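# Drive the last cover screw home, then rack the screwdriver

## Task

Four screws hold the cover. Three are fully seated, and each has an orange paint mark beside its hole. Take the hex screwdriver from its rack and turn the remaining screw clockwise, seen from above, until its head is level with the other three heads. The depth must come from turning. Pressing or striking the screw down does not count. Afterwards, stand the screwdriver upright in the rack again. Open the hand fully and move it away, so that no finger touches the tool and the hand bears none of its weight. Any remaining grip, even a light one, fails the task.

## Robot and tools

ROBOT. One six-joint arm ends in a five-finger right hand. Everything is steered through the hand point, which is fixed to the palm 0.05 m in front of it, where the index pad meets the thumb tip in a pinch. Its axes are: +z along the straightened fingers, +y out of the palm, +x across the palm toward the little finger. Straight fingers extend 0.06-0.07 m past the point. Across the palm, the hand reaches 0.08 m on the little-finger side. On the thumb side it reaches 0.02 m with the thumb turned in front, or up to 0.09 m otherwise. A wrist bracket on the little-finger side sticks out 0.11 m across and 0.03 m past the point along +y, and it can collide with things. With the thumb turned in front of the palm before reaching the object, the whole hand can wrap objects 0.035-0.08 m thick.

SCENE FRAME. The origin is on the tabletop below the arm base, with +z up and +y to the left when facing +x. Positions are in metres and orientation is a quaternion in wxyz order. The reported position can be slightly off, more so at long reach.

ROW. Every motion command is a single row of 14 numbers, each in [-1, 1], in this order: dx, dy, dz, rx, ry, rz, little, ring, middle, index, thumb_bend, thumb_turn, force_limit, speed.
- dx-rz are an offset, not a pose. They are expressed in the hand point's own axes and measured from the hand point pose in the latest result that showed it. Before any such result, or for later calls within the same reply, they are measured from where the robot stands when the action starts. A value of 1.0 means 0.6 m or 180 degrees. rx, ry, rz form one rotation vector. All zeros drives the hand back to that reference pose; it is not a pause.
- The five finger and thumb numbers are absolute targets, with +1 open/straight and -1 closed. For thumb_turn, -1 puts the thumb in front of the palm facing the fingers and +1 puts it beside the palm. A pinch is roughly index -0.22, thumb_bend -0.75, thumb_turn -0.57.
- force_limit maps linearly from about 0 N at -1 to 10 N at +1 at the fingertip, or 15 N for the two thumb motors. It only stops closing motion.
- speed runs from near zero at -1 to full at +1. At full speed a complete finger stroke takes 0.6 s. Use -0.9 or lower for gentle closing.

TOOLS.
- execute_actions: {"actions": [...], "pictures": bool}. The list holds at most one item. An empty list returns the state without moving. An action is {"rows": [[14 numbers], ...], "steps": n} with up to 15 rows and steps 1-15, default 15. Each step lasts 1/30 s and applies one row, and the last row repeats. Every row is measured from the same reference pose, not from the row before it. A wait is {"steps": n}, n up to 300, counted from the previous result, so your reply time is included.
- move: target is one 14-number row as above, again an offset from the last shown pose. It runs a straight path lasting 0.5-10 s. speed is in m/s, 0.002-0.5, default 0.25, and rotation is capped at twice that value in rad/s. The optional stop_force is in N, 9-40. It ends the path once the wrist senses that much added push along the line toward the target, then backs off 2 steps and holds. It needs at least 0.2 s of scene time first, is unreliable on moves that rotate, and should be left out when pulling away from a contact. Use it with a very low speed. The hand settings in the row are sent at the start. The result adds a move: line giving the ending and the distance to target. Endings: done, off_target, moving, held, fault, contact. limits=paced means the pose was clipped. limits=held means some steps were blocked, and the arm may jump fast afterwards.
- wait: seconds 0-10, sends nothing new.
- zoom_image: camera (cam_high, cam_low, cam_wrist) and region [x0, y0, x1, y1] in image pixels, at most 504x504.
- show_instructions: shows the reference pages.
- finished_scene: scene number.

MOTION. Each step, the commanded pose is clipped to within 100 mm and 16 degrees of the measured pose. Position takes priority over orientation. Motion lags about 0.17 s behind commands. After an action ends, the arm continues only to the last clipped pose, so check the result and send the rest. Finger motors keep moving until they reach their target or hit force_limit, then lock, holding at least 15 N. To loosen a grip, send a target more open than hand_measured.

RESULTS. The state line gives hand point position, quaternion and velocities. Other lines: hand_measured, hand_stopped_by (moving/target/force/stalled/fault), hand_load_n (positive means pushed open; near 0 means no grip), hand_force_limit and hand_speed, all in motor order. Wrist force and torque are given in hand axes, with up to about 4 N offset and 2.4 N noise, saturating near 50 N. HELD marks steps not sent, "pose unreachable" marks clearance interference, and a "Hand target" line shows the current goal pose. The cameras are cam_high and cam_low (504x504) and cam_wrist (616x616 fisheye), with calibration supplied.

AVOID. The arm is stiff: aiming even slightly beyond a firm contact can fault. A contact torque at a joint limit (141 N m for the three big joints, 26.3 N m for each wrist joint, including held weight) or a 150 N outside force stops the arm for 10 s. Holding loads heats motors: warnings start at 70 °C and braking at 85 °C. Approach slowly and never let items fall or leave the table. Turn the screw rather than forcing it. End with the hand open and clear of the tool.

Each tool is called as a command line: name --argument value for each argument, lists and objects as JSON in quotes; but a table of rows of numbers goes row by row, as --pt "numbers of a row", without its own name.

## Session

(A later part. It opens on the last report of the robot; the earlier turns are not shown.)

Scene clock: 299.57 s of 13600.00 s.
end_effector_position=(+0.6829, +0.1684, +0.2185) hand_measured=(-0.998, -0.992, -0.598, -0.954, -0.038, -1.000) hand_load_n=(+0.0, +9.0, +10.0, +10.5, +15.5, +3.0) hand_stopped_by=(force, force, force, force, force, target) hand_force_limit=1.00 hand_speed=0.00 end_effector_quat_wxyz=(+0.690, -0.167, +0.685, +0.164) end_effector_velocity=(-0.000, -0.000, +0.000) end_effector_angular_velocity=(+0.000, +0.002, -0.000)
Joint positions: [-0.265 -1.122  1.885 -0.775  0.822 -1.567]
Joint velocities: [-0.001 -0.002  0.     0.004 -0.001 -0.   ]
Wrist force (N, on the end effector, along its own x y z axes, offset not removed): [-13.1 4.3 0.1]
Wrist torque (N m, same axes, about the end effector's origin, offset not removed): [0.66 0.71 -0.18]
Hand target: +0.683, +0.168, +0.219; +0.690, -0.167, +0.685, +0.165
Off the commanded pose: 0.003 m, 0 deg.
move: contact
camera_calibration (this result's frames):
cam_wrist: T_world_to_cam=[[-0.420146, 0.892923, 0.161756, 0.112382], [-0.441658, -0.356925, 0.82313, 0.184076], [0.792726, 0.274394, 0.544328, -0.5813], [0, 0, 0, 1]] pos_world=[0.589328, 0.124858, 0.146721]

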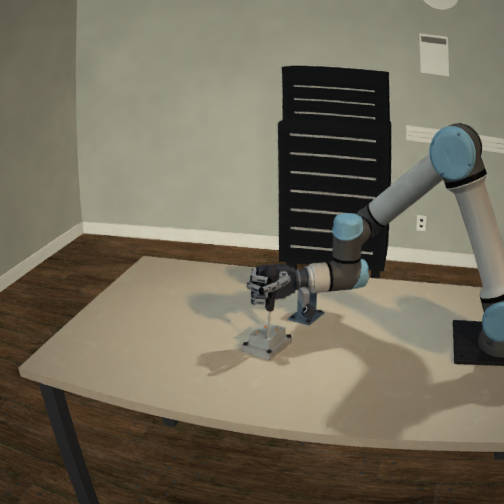

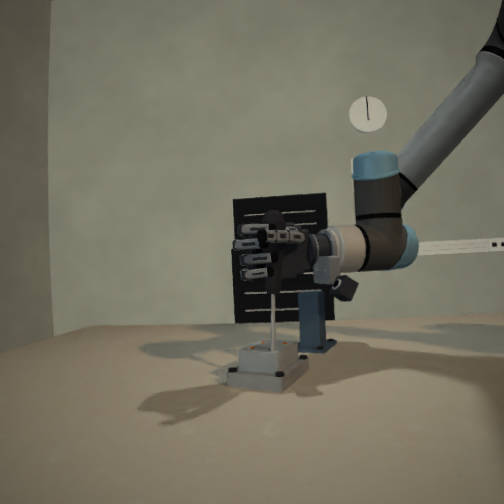

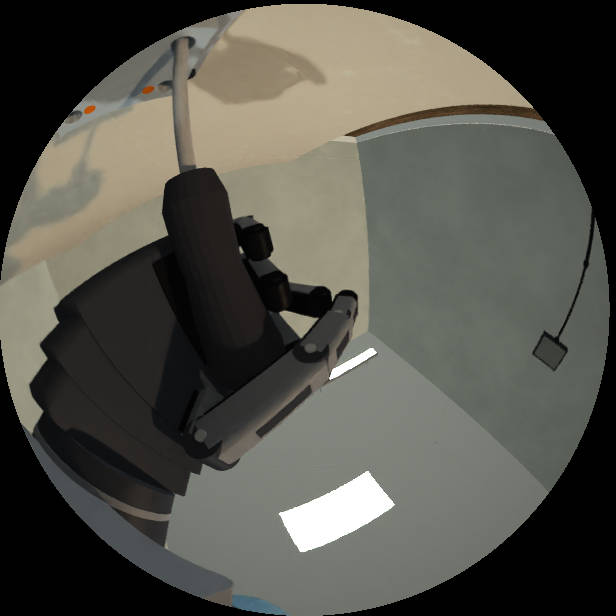

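move --target '[-0.0004,-0.0392,0.0183,0.1667,0,0,-1,-1,-1,-1,-1,-1,1,0]' --speed 0.15

move --target '[0,-0.0445,0.019,0.1889,0,0,-1,-1,-1,-1,-1,-1,1,0]' --speed 0.15

move --target '[-0.008,0,0,0,0,0,-1,-1,-1,-1,-1,-1,1,0]' --speed 0.03

move --target '[0,0.027,-0.083,-0.3548,0,0,-1,-1,-1,-1,-1,-1,1,0]' --speed 0.25

move --target '[0.014,0.0012,0,0,0.0002,0,-1,-1,-1,-1,-1,-1,1,0]' --speed 0.003 --stop_force 9

move --target '[-0.0004,-0.0392,0.0183,0.1667,0,0,-1,-1,-1,-1,-1,-1,1,0]' --speed 0.15

move --target '[0,-0.0445,0.019,0.1889,0,0,-1,-1,-1,-1,-1,-1,1,0]' --speed 0.15

move --target '[-0.008,0,0,0,0,0,-1,-1,-1,-1,-1,-1,1,0]' --speed 0.03

move --target '[0,0.027,-0.083,-0.3548,0,0,-1,-1,-1,-1,-1,-1,1,0]' --speed 0.25

move --target '[0.014,0.0012,0,0,0.0002,0,-1,-1,-1,-1,-1,-1,1,0]' --speed 0.003 --stop_force 9

Scene clock: 305.00 s of 13600.00 s.
end_effector_position=(+0.7033, +0.1526, +0.2190) hand_measured=(-0.998, -0.992, -0.598, -0.954, -0.038, -1.000) hand_load_n=(+0.0, +7.0, +10.0, +11.5, +15.5, +2.5) hand_stopped_by=(force, force, force, force, force, target) hand_force_limit=1.00 hand_speed=0.00 end_effector_quat_wxyz=(+0.710, +0.017, +0.704, -0.017) end_effector_velocity=(+0.001, -0.000, +0.000) end_effector_angular_velocity=(+0.000, -0.001, -0.016)
Joint positions: [-0.054 -1.168  1.96  -0.802  1.555 -1.57 ]
Joint velocities: [ 0.009  0.002 -0.004  0.001  0.025  0.   ]
Wrist force (N, on the end effector, along its own x y z axes, offset not removed): [-2.9 0.5 0.7]
Wrist torque (N m, same axes, about the end effector's origin, offset not removed): [0.13 0.31 -0.25]
Hand target: +0.703, +0.153, +0.219; +0.710, +0.018, +0.704, -0.018
Off the commanded pose: 0.000 m, 0 deg.
After step 90, 0.20 s passed at rest.
move: done
camera_calibration (this result's frames):
cam_wrist: T_world_to_cam=[[0.0801727, 0.982822, 0.166231, -0.231577], [-0.562459, -0.0930749, 0.82157, 0.232109], [0.822929, -0.159365, 0.545336, -0.548744], [0, 0, 0, 1]] pos_world=[0.600696, 0.161752, 0.147051]

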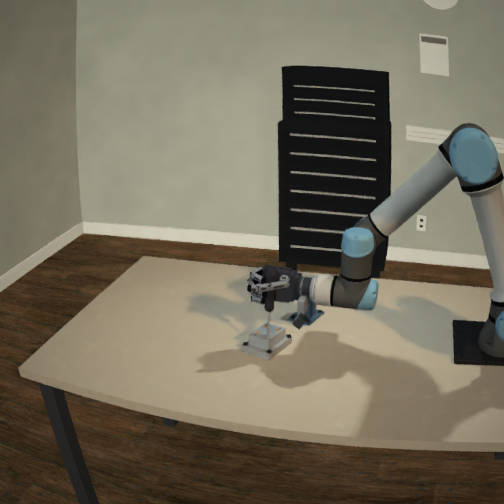

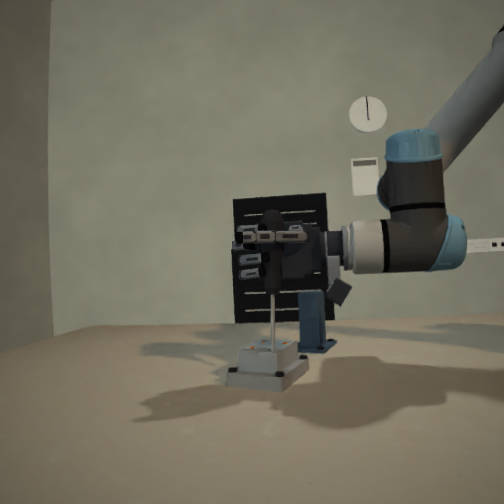

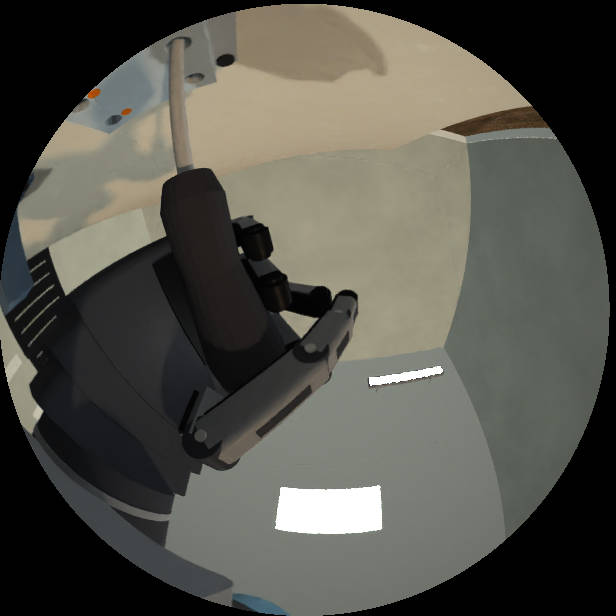

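Scene clock: 307.47 s of 13600.00 s.
end_effector_position=(+0.7135, +0.1255, +0.2190) hand_measured=(-0.998, -0.992, -0.598, -0.954, -0.038, -1.000) hand_load_n=(+0.0, +5.5, +10.0, +12.5, +15.5, +2.0) hand_stopped_by=(force, force, force, force, force, target) hand_force_limit=1.00 hand_speed=0.00 end_effector_quat_wxyz=(+0.674, +0.223, +0.668, -0.222) end_effector_velocity=(+0.001, -0.001, -0.000) end_effector_angular_velocity=(+0.002, +0.000, -0.016)
Joint positions: [ 0.198 -1.047  1.758 -0.723  2.399 -1.573]
Joint velocities: [ 0.005  0.006 -0.011  0.007  0.021  0.003]
Wrist force (N, on the end effector, along its own x y z axes, offset not removed): [-0.4 -0.5 0.2]
Wrist torque (N m, same axes, about the end effector's origin, offset not removed): [0.22 0.32 -0.42]
Hand target: +0.714, +0.125, +0.219; +0.674, +0.224, +0.668, -0.222
Off the commanded pose: 0.000 m, 0 deg.
move: done
camera_calibration (this result's frames):
cam_wrist: T_world_to_cam=[[0.613981, 0.7705, 0.171342, -0.561103], [-0.520811, 0.232342, 0.821446, 0.164685], [0.593114, -0.593588, 0.543938, -0.342682], [0, 0, 0, 1]] pos_world=[0.633526, 0.190654, 0.147258]

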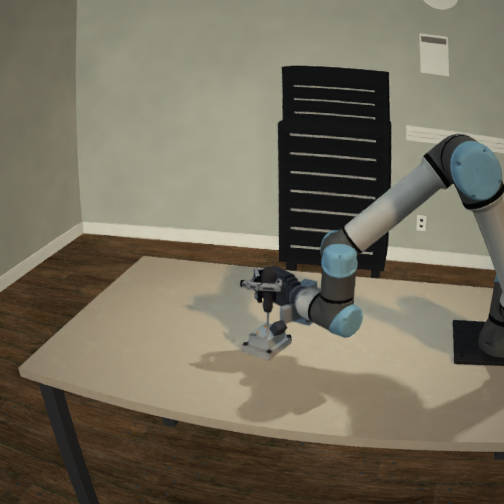

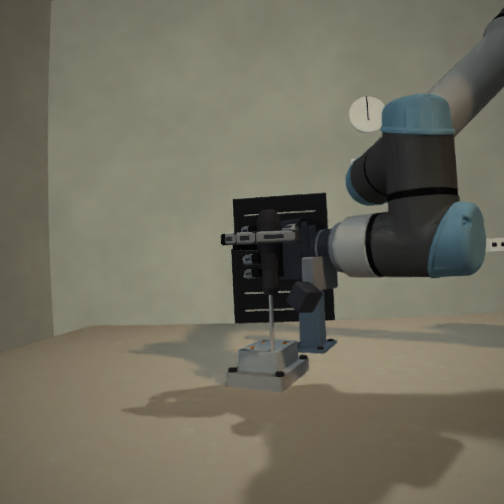

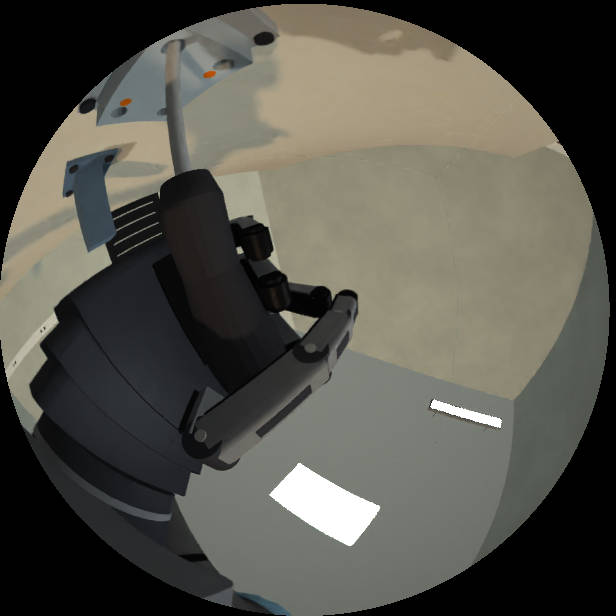

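Scene clock: 308.17 s of 13600.00 s.
end_effector_position=(+0.7134, +0.1256, +0.2235) hand_measured=(-0.998, -0.992, -0.598, -0.954, -0.038, -1.000) hand_load_n=(+0.0, +7.5, +10.0, +11.5, +15.5, +2.5) hand_stopped_by=(force, force, force, force, force, target) hand_force_limit=1.00 hand_speed=0.00 end_effector_quat_wxyz=(+0.675, +0.223, +0.668, -0.222) end_effector_velocity=(-0.000, -0.001, +0.002) end_effector_angular_velocity=(-0.000, +0.000, -0.001)
Joint positions: [ 0.198 -1.054  1.755 -0.713  2.399 -1.573]
Joint velocities: [-0.001 -0.004 -0.001  0.005  0.001  0.   ]
Wrist force (N, on the end effector, along its own x y z axes, offset not removed): [0.9 1.8 1.3]
Wrist torque (N m, same axes, about the end effector's origin, offset not removed): [0.32 -0.14 0.06]
Hand target: +0.713, +0.126, +0.224; +0.674, +0.223, +0.668, -0.222
Off the commanded pose: 0.000 m, 0 deg.
move: done
camera_calibration (this result's frames):
cam_wrist: T_world_to_cam=[[0.613859, 0.770567, 0.171475, -0.56187], [-0.520926, 0.232196, 0.821414, 0.161044], [0.593139, -0.593558, 0.543944, -0.34506], [0, 0, 0, 1]] pos_world=[0.63347, 0.190751, 0.151756]

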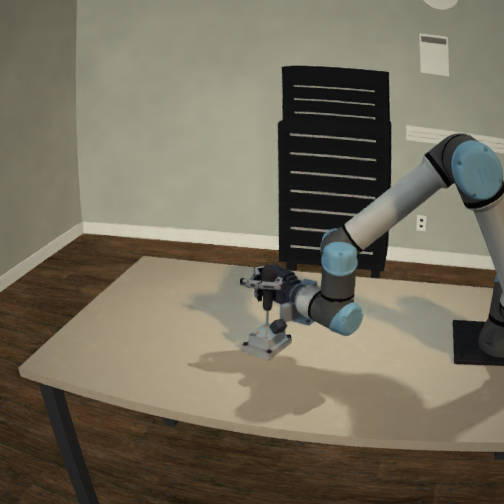

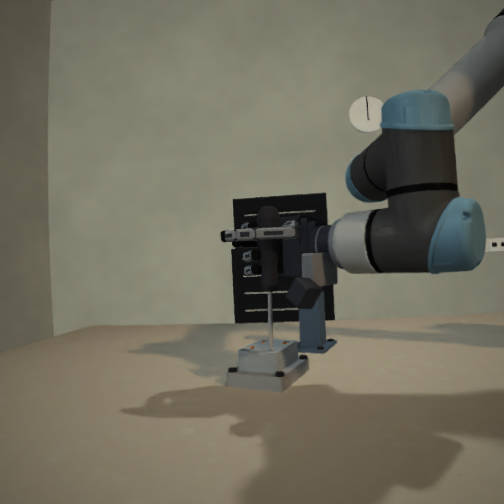

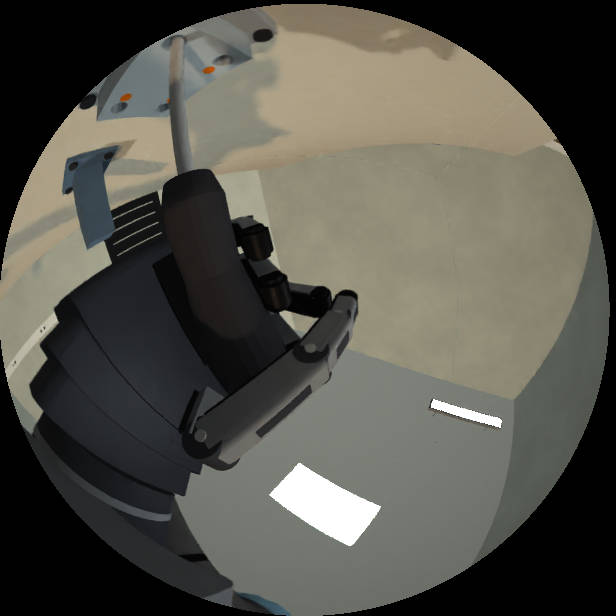

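Scene clock: 310.97 s of 13600.00 s.
end_effector_position=(+0.6829, +0.1681, +0.2231) hand_measured=(-0.998, -0.992, -0.598, -0.954, -0.038, -1.000) hand_load_n=(+0.0, +10.0, +10.0, +10.0, +15.5, +1.5) hand_stopped_by=(force, force, force, force, force, target) hand_force_limit=1.00 hand_speed=0.00 end_effector_quat_wxyz=(+0.690, -0.167, +0.685, +0.164) end_effector_velocity=(+0.000, +0.001, +0.000) end_effector_angular_velocity=(-0.002, -0.001, +0.014)
Joint positions: [-0.266 -1.13   1.882 -0.764  0.822 -1.567]
Joint velocities: [-0.003  0.005 -0.009  0.005 -0.017 -0.002]
Wrist force (N, on the end effector, along its own x y z axes, offset not removed): [0.3 2.2 2.1]
Wrist torque (N m, same axes, about the end effector's origin, offset not removed): [0.28 -0.05 0.06]
Hand target: +0.683, +0.168, +0.223; +0.690, -0.167, +0.684, +0.165
Off the commanded pose: 0.000 m, 0 deg.
move: done
camera_calibration (this result's frames):
cam_wrist: T_world_to_cam=[[-0.420114, 0.892961, 0.161634, 0.111884], [-0.441789, -0.356838, 0.823097, 0.180215], [0.792671, 0.274386, 0.544413, -0.583787], [0, 0, 0, 1]] pos_world=[0.589373, 0.124583, 0.151402]

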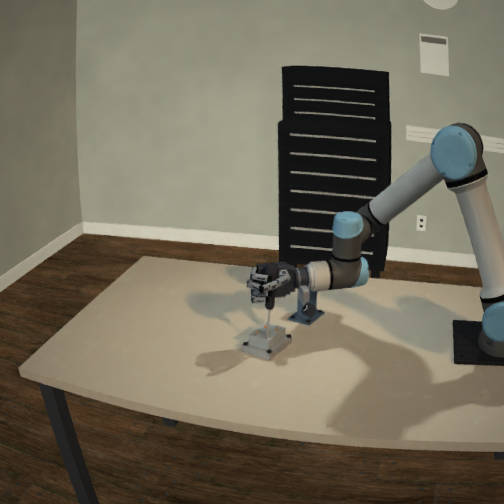

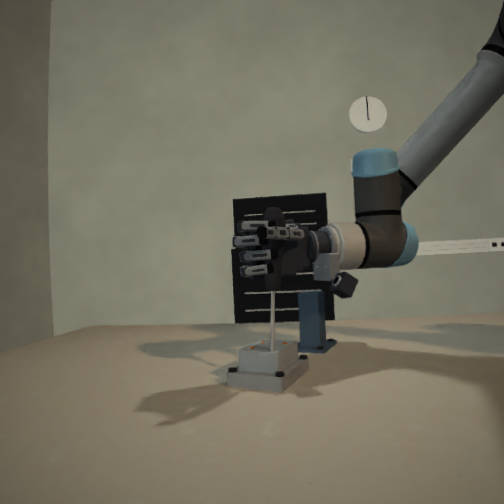

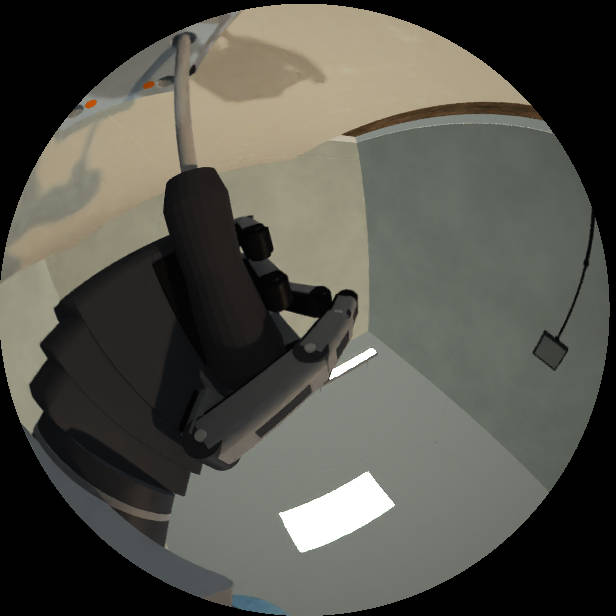

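Scene clock: 313.00 s of 13600.00 s.
end_effector_position=(+0.6828, +0.1685, +0.2183) hand_measured=(-0.998, -0.992, -0.598, -0.954, -0.038, -1.000) hand_load_n=(+0.0, +9.0, +10.0, +10.5, +15.5, +3.0) hand_stopped_by=(force, force, force, force, force, target) hand_force_limit=1.00 hand_speed=0.00 end_effector_quat_wxyz=(+0.690, -0.167, +0.685, +0.164) end_effector_velocity=(-0.000, -0.000, +0.000) end_effector_angular_velocity=(+0.001, +0.003, -0.001)
Joint positions: [-0.265 -1.122  1.885 -0.775  0.823 -1.567]
Joint velocities: [-0.    -0.001 -0.     0.004  0.001  0.   ]
Wrist force (N, on the end effector, along its own x y z axes, offset not removed): [-12.8 2.4 -1.2]
Wrist torque (N m, same axes, about the end effector's origin, offset not removed): [0.42 0.59 -0.19]
Hand target: +0.683, +0.168, +0.218; +0.690, -0.167, +0.685, +0.164
Off the commanded pose: 0.004 m, 0 deg.
move: contact
camera_calibration (this result's frames):
cam_wrist: T_world_to_cam=[[-0.420125, 0.892992, 0.161434, 0.11233], [-0.441764, -0.356652, 0.823192, 0.18424], [0.792679, 0.274528, 0.54433, -0.581145], [0, 0, 0, 1]] pos_world=[0.589244, 0.12494, 0.146535]

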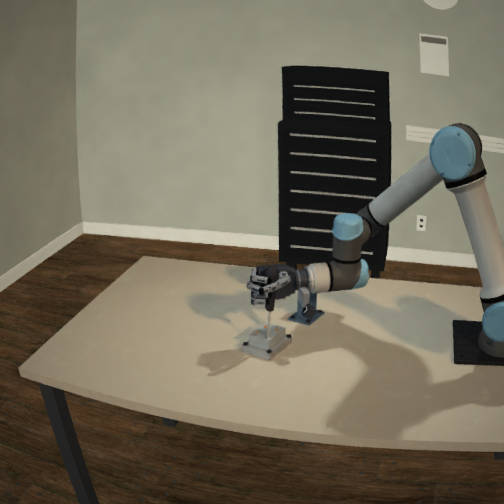

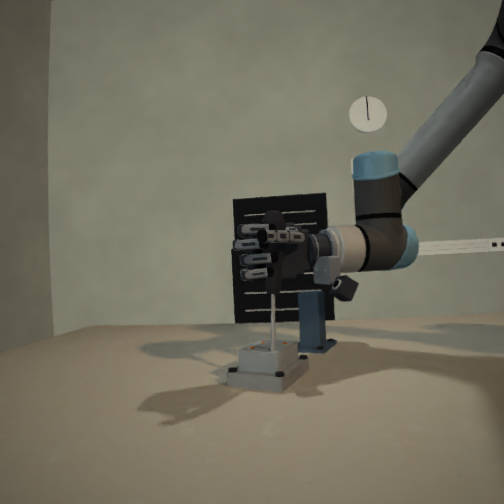

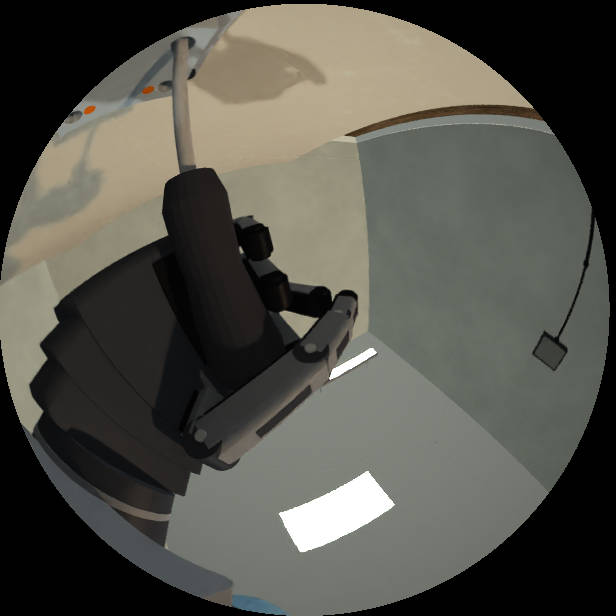

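Scene clock: 315.23 s of 13600.00 s.
end_effector_position=(+0.7033, +0.1527, +0.2188) hand_measured=(-0.998, -0.992, -0.598, -0.954, -0.038, -1.000) hand_load_n=(+0.0, +7.0, +10.0, +11.5, +15.5, +2.5) hand_stopped_by=(force, force, force, force, force, target) hand_force_limit=1.00 hand_speed=0.00 end_effector_quat_wxyz=(+0.710, +0.017, +0.704, -0.018) end_effector_velocity=(+0.001, -0.001, +0.000) end_effector_angular_velocity=(+0.000, -0.000, -0.016)
Joint positions: [-0.054 -1.168  1.961 -0.803  1.555 -1.57 ]
Joint velocities: [ 0.008  0.002 -0.003  0.001  0.024  0.   ]
Wrist force (N, on the end effector, along its own x y z axes, offset not removed): [-3.3 0.7 0.1]
Wrist torque (N m, same axes, about the end effector's origin, offset not removed): [0.29 0.40 -0.24]
Hand target: +0.703, +0.153, +0.219; +0.710, +0.018, +0.704, -0.018
Off the commanded pose: 0.000 m, 0 deg.
move: done
camera_calibration (this result's frames):
cam_wrist: T_world_to_cam=[[0.0801983, 0.98287, 0.165935, -0.231597], [-0.562537, -0.0927985, 0.821548, 0.232241], [0.822873, -0.159231, 0.545459, -0.548556], [0, 0, 0, 1]] pos_world=[0.60061, 0.161834, 0.146848]

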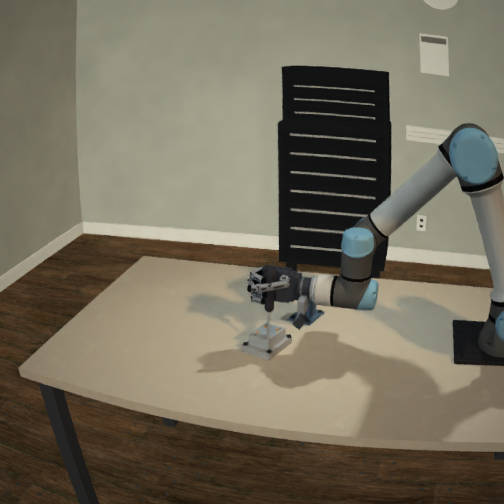

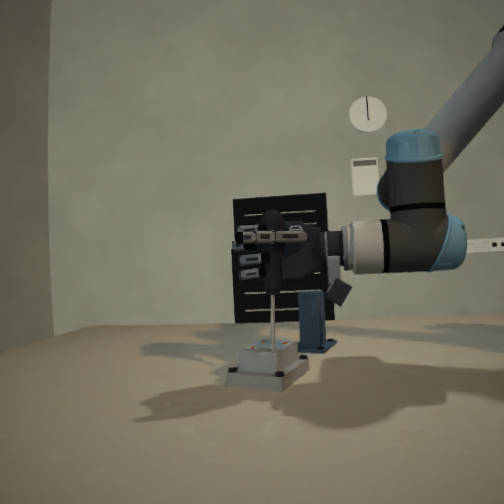

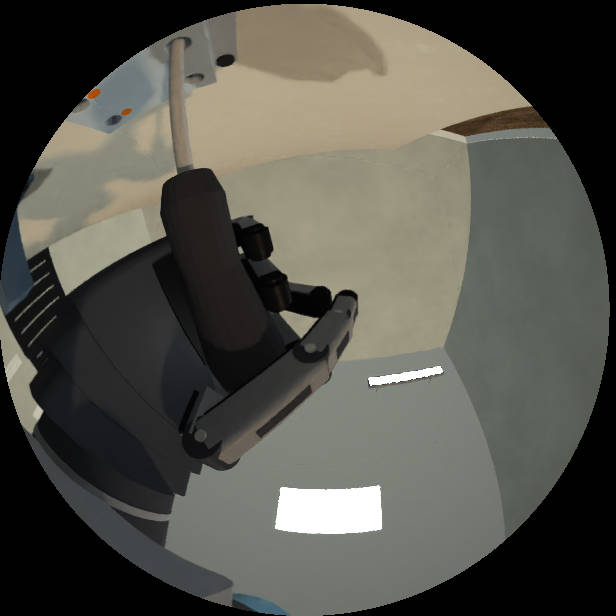

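Scene clock: 317.70 s of 13600.00 s.
end_effector_position=(+0.7134, +0.1256, +0.2189) hand_measured=(-0.998, -0.992, -0.598, -0.954, -0.038, -1.000) hand_load_n=(+0.0, +5.5, +10.0, +12.5, +15.5, +2.0) hand_stopped_by=(force, force, force, force, force, target) hand_force_limit=1.00 hand_speed=0.00 end_effector_quat_wxyz=(+0.675, +0.223, +0.668, -0.222) end_effector_velocity=(+0.000, -0.001, -0.001) end_effector_angular_velocity=(+0.002, +0.001, -0.016)
Joint positions: [ 0.198 -1.047  1.759 -0.724  2.399 -1.573]
Joint velocities: [ 0.006  0.006 -0.011  0.007  0.022  0.003]
Wrist force (N, on the end effector, along its own x y z axes, offset not removed): [0.3 1.0 -0.9]
Wrist torque (N m, same axes, about the end effector's origin, offset not removed): [0.45 0.22 -0.26]
Hand target: +0.713, +0.125, +0.219; +0.674, +0.224, +0.668, -0.222
Off the commanded pose: 0.000 m, 0 deg.
move: done
camera_calibration (this result's frames):
cam_wrist: T_world_to_cam=[[0.613999, 0.770529, 0.171148, -0.561065], [-0.520869, 0.232625, 0.821329, 0.164795], [0.593044, -0.59344, 0.544176, -0.342489], [0, 0, 0, 1]] pos_world=[0.633441, 0.190735, 0.147049]

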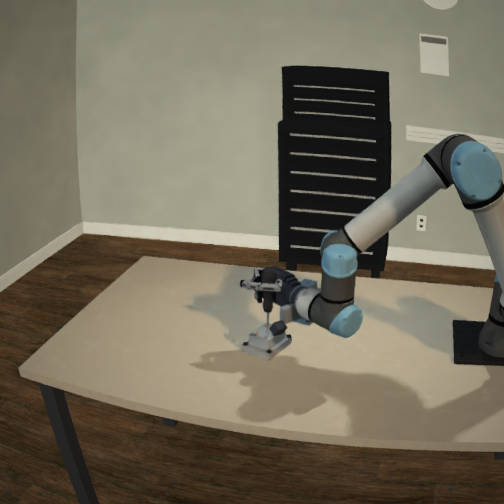

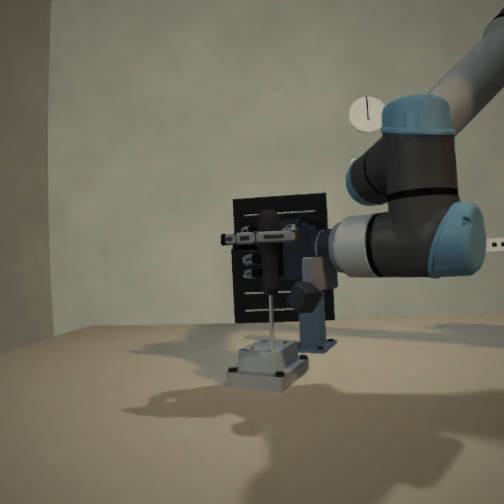

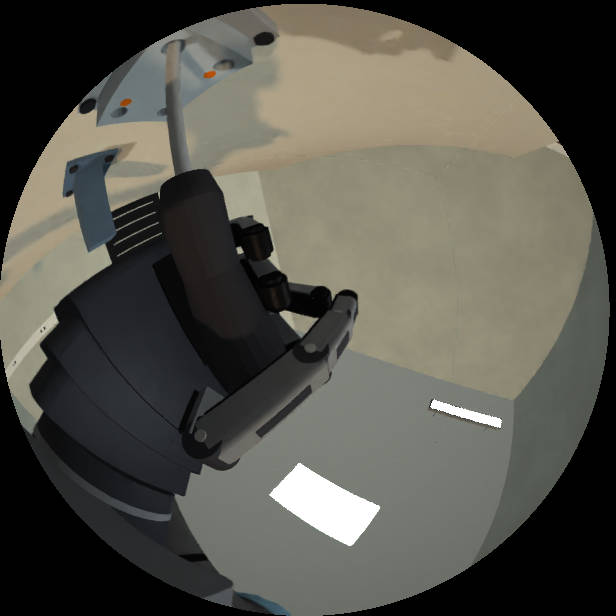

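Scene clock: 318.40 s of 13600.00 s.
end_effector_position=(+0.7133, +0.1257, +0.2234) hand_measured=(-0.998, -0.992, -0.598, -0.954, -0.038, -1.000) hand_load_n=(+0.0, +7.5, +10.0, +11.5, +15.5, +2.5) hand_stopped_by=(force, force, force, force, force, target) hand_force_limit=1.00 hand_speed=0.00 end_effector_quat_wxyz=(+0.675, +0.223, +0.668, -0.222) end_effector_velocity=(-0.000, +0.000, +0.002) end_effector_angular_velocity=(-0.000, +0.001, -0.000)
Joint positions: [ 0.199 -1.054  1.756 -0.714  2.399 -1.573]
Joint velocities: [ 0.    -0.004 -0.001  0.006  0.     0.   ]
Wrist force (N, on the end effector, along its own x y z axes, offset not removed): [2.0 1.4 1.2]
Wrist torque (N m, same axes, about the end effector's origin, offset not removed): [0.30 -0.28 0.08]
Hand target: +0.713, +0.126, +0.224; +0.675, +0.223, +0.668, -0.222
Off the commanded pose: 0.000 m, 0 deg.
move: done
camera_calibration (this result's frames):
cam_wrist: T_world_to_cam=[[0.613874, 0.770597, 0.171285, -0.561832], [-0.520987, 0.232474, 0.821297, 0.161156], [0.59307, -0.59341, 0.544181, -0.344866], [0, 0, 0, 1]] pos_world=[0.633384, 0.190835, 0.151546]

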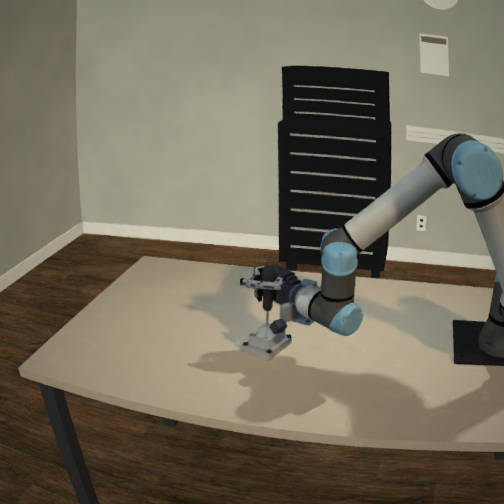

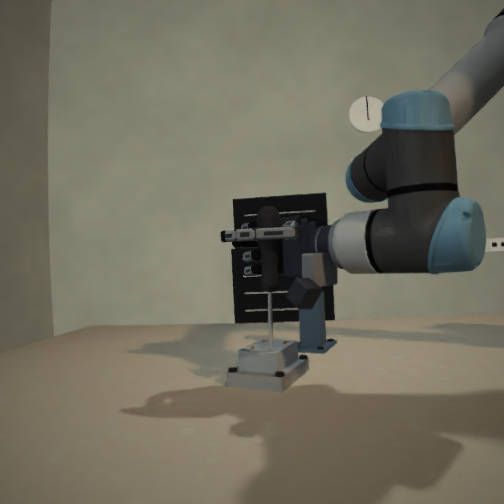

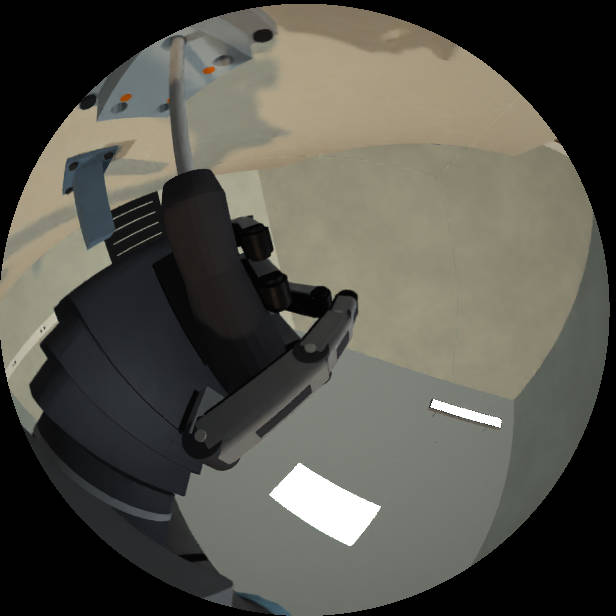

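Scene clock: 321.20 s of 13600.00 s.
end_effector_position=(+0.6828, +0.1682, +0.2229) hand_measured=(-0.998, -0.992, -0.598, -0.954, -0.038, -1.000) hand_load_n=(+0.0, +10.0, +10.0, +10.0, +15.5, +1.5) hand_stopped_by=(force, force, force, force, force, target) hand_force_limit=1.00 hand_speed=0.00 end_effector_quat_wxyz=(+0.690, -0.167, +0.685, +0.164) end_effector_velocity=(+0.001, +0.000, +0.000) end_effector_angular_velocity=(-0.002, -0.000, +0.014)
Joint positions: [-0.266 -1.13   1.882 -0.764  0.822 -1.567]
Joint velocities: [-0.004  0.005 -0.009  0.005 -0.017 -0.002]
Wrist force (N, on the end effector, along its own x y z axes, offset not removed): [-0.9 1.5 0.9]
Wrist torque (N m, same axes, about the end effector's origin, offset not removed): [0.25 0.15 -0.03]
Hand target: +0.683, +0.168, +0.223; +0.690, -0.168, +0.684, +0.165
Off the commanded pose: 0.000 m, 0 deg.
move: done
camera_calibration (this result's frames):
cam_wrist: T_world_to_cam=[[-0.420093, 0.893028, 0.161315, 0.11183], [-0.441875, -0.356561, 0.823171, 0.18037], [0.792634, 0.274527, 0.544395, -0.58363], [0, 0, 0, 1]] pos_world=[0.589285, 0.124668, 0.15121]

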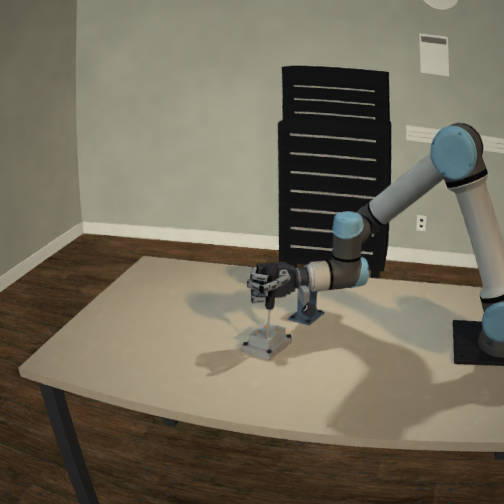

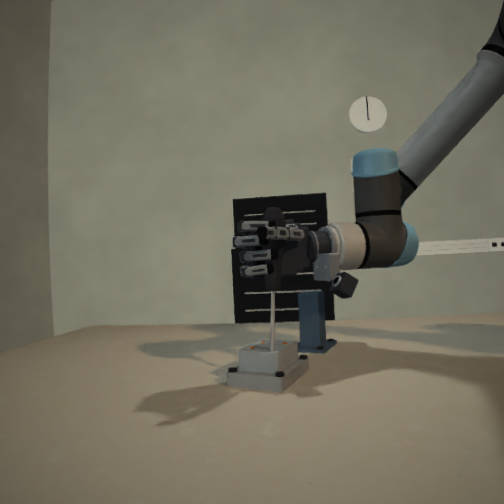

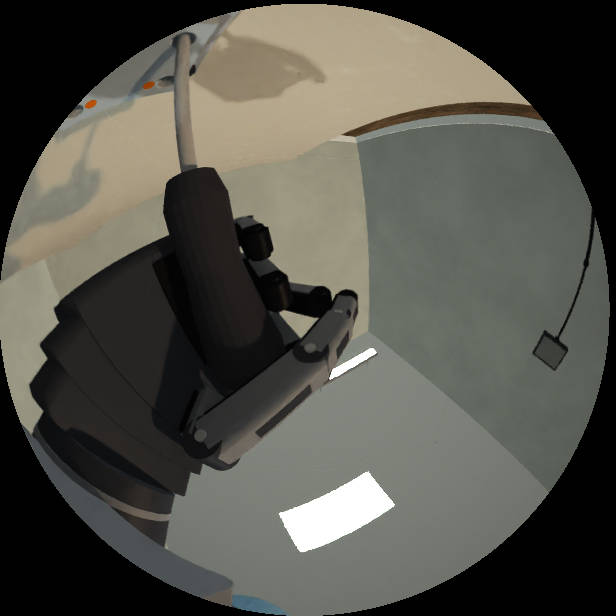

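Scene clock: 323.23 s of 13600.00 s.
end_effector_position=(+0.6827, +0.1686, +0.2181) hand_measured=(-0.998, -0.992, -0.598, -0.954, -0.038, -1.000) hand_load_n=(+0.0, +8.5, +10.0, +10.5, +15.5, +3.0) hand_stopped_by=(force, force, force, force, force, target) hand_force_limit=1.00 hand_speed=0.00 end_effector_quat_wxyz=(+0.690, -0.167, +0.685, +0.164) end_effector_velocity=(-0.000, -0.000, +0.000) end_effector_angular_velocity=(+0.001, +0.003, -0.001)
Joint positions: [-0.265 -1.122  1.886 -0.776  0.823 -1.567]
Joint velocities: [ 0.    -0.001 -0.     0.005  0.001 -0.   ]
Wrist force (N, on the end effector, along its own x y z axes, offset not removed): [-13.4 1.7 0.2]
Wrist torque (N m, same axes, about the end effector's origin, offset not removed): [0.27 0.78 -0.17]
Hand target: +0.683, +0.169, +0.218; +0.690, -0.167, +0.685, +0.164
Off the commanded pose: 0.004 m, 0 deg.
move: contact
camera_calibration (this result's frames):
cam_wrist: T_world_to_cam=[[-0.420106, 0.893058, 0.161116, 0.112276], [-0.441849, -0.356376, 0.823265, 0.184395], [0.792642, 0.27467, 0.544312, -0.580987], [0, 0, 0, 1]] pos_world=[0.589157, 0.125024, 0.146343]

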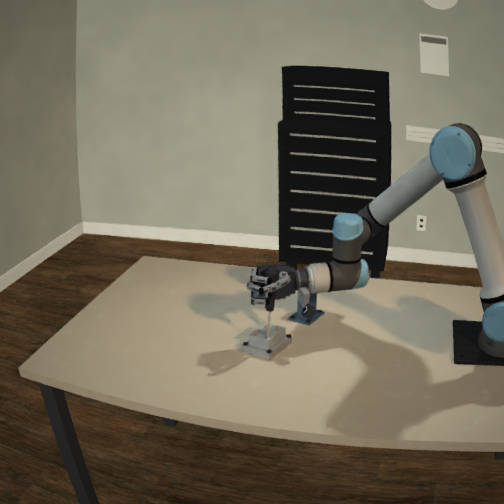

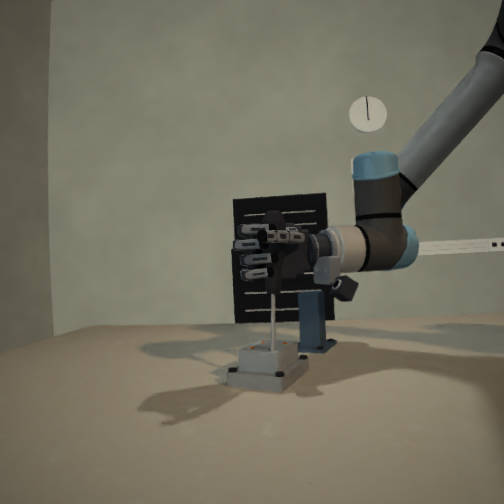

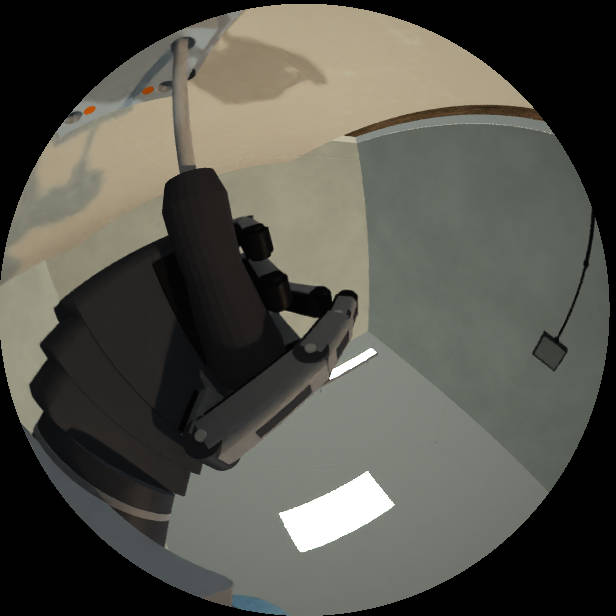

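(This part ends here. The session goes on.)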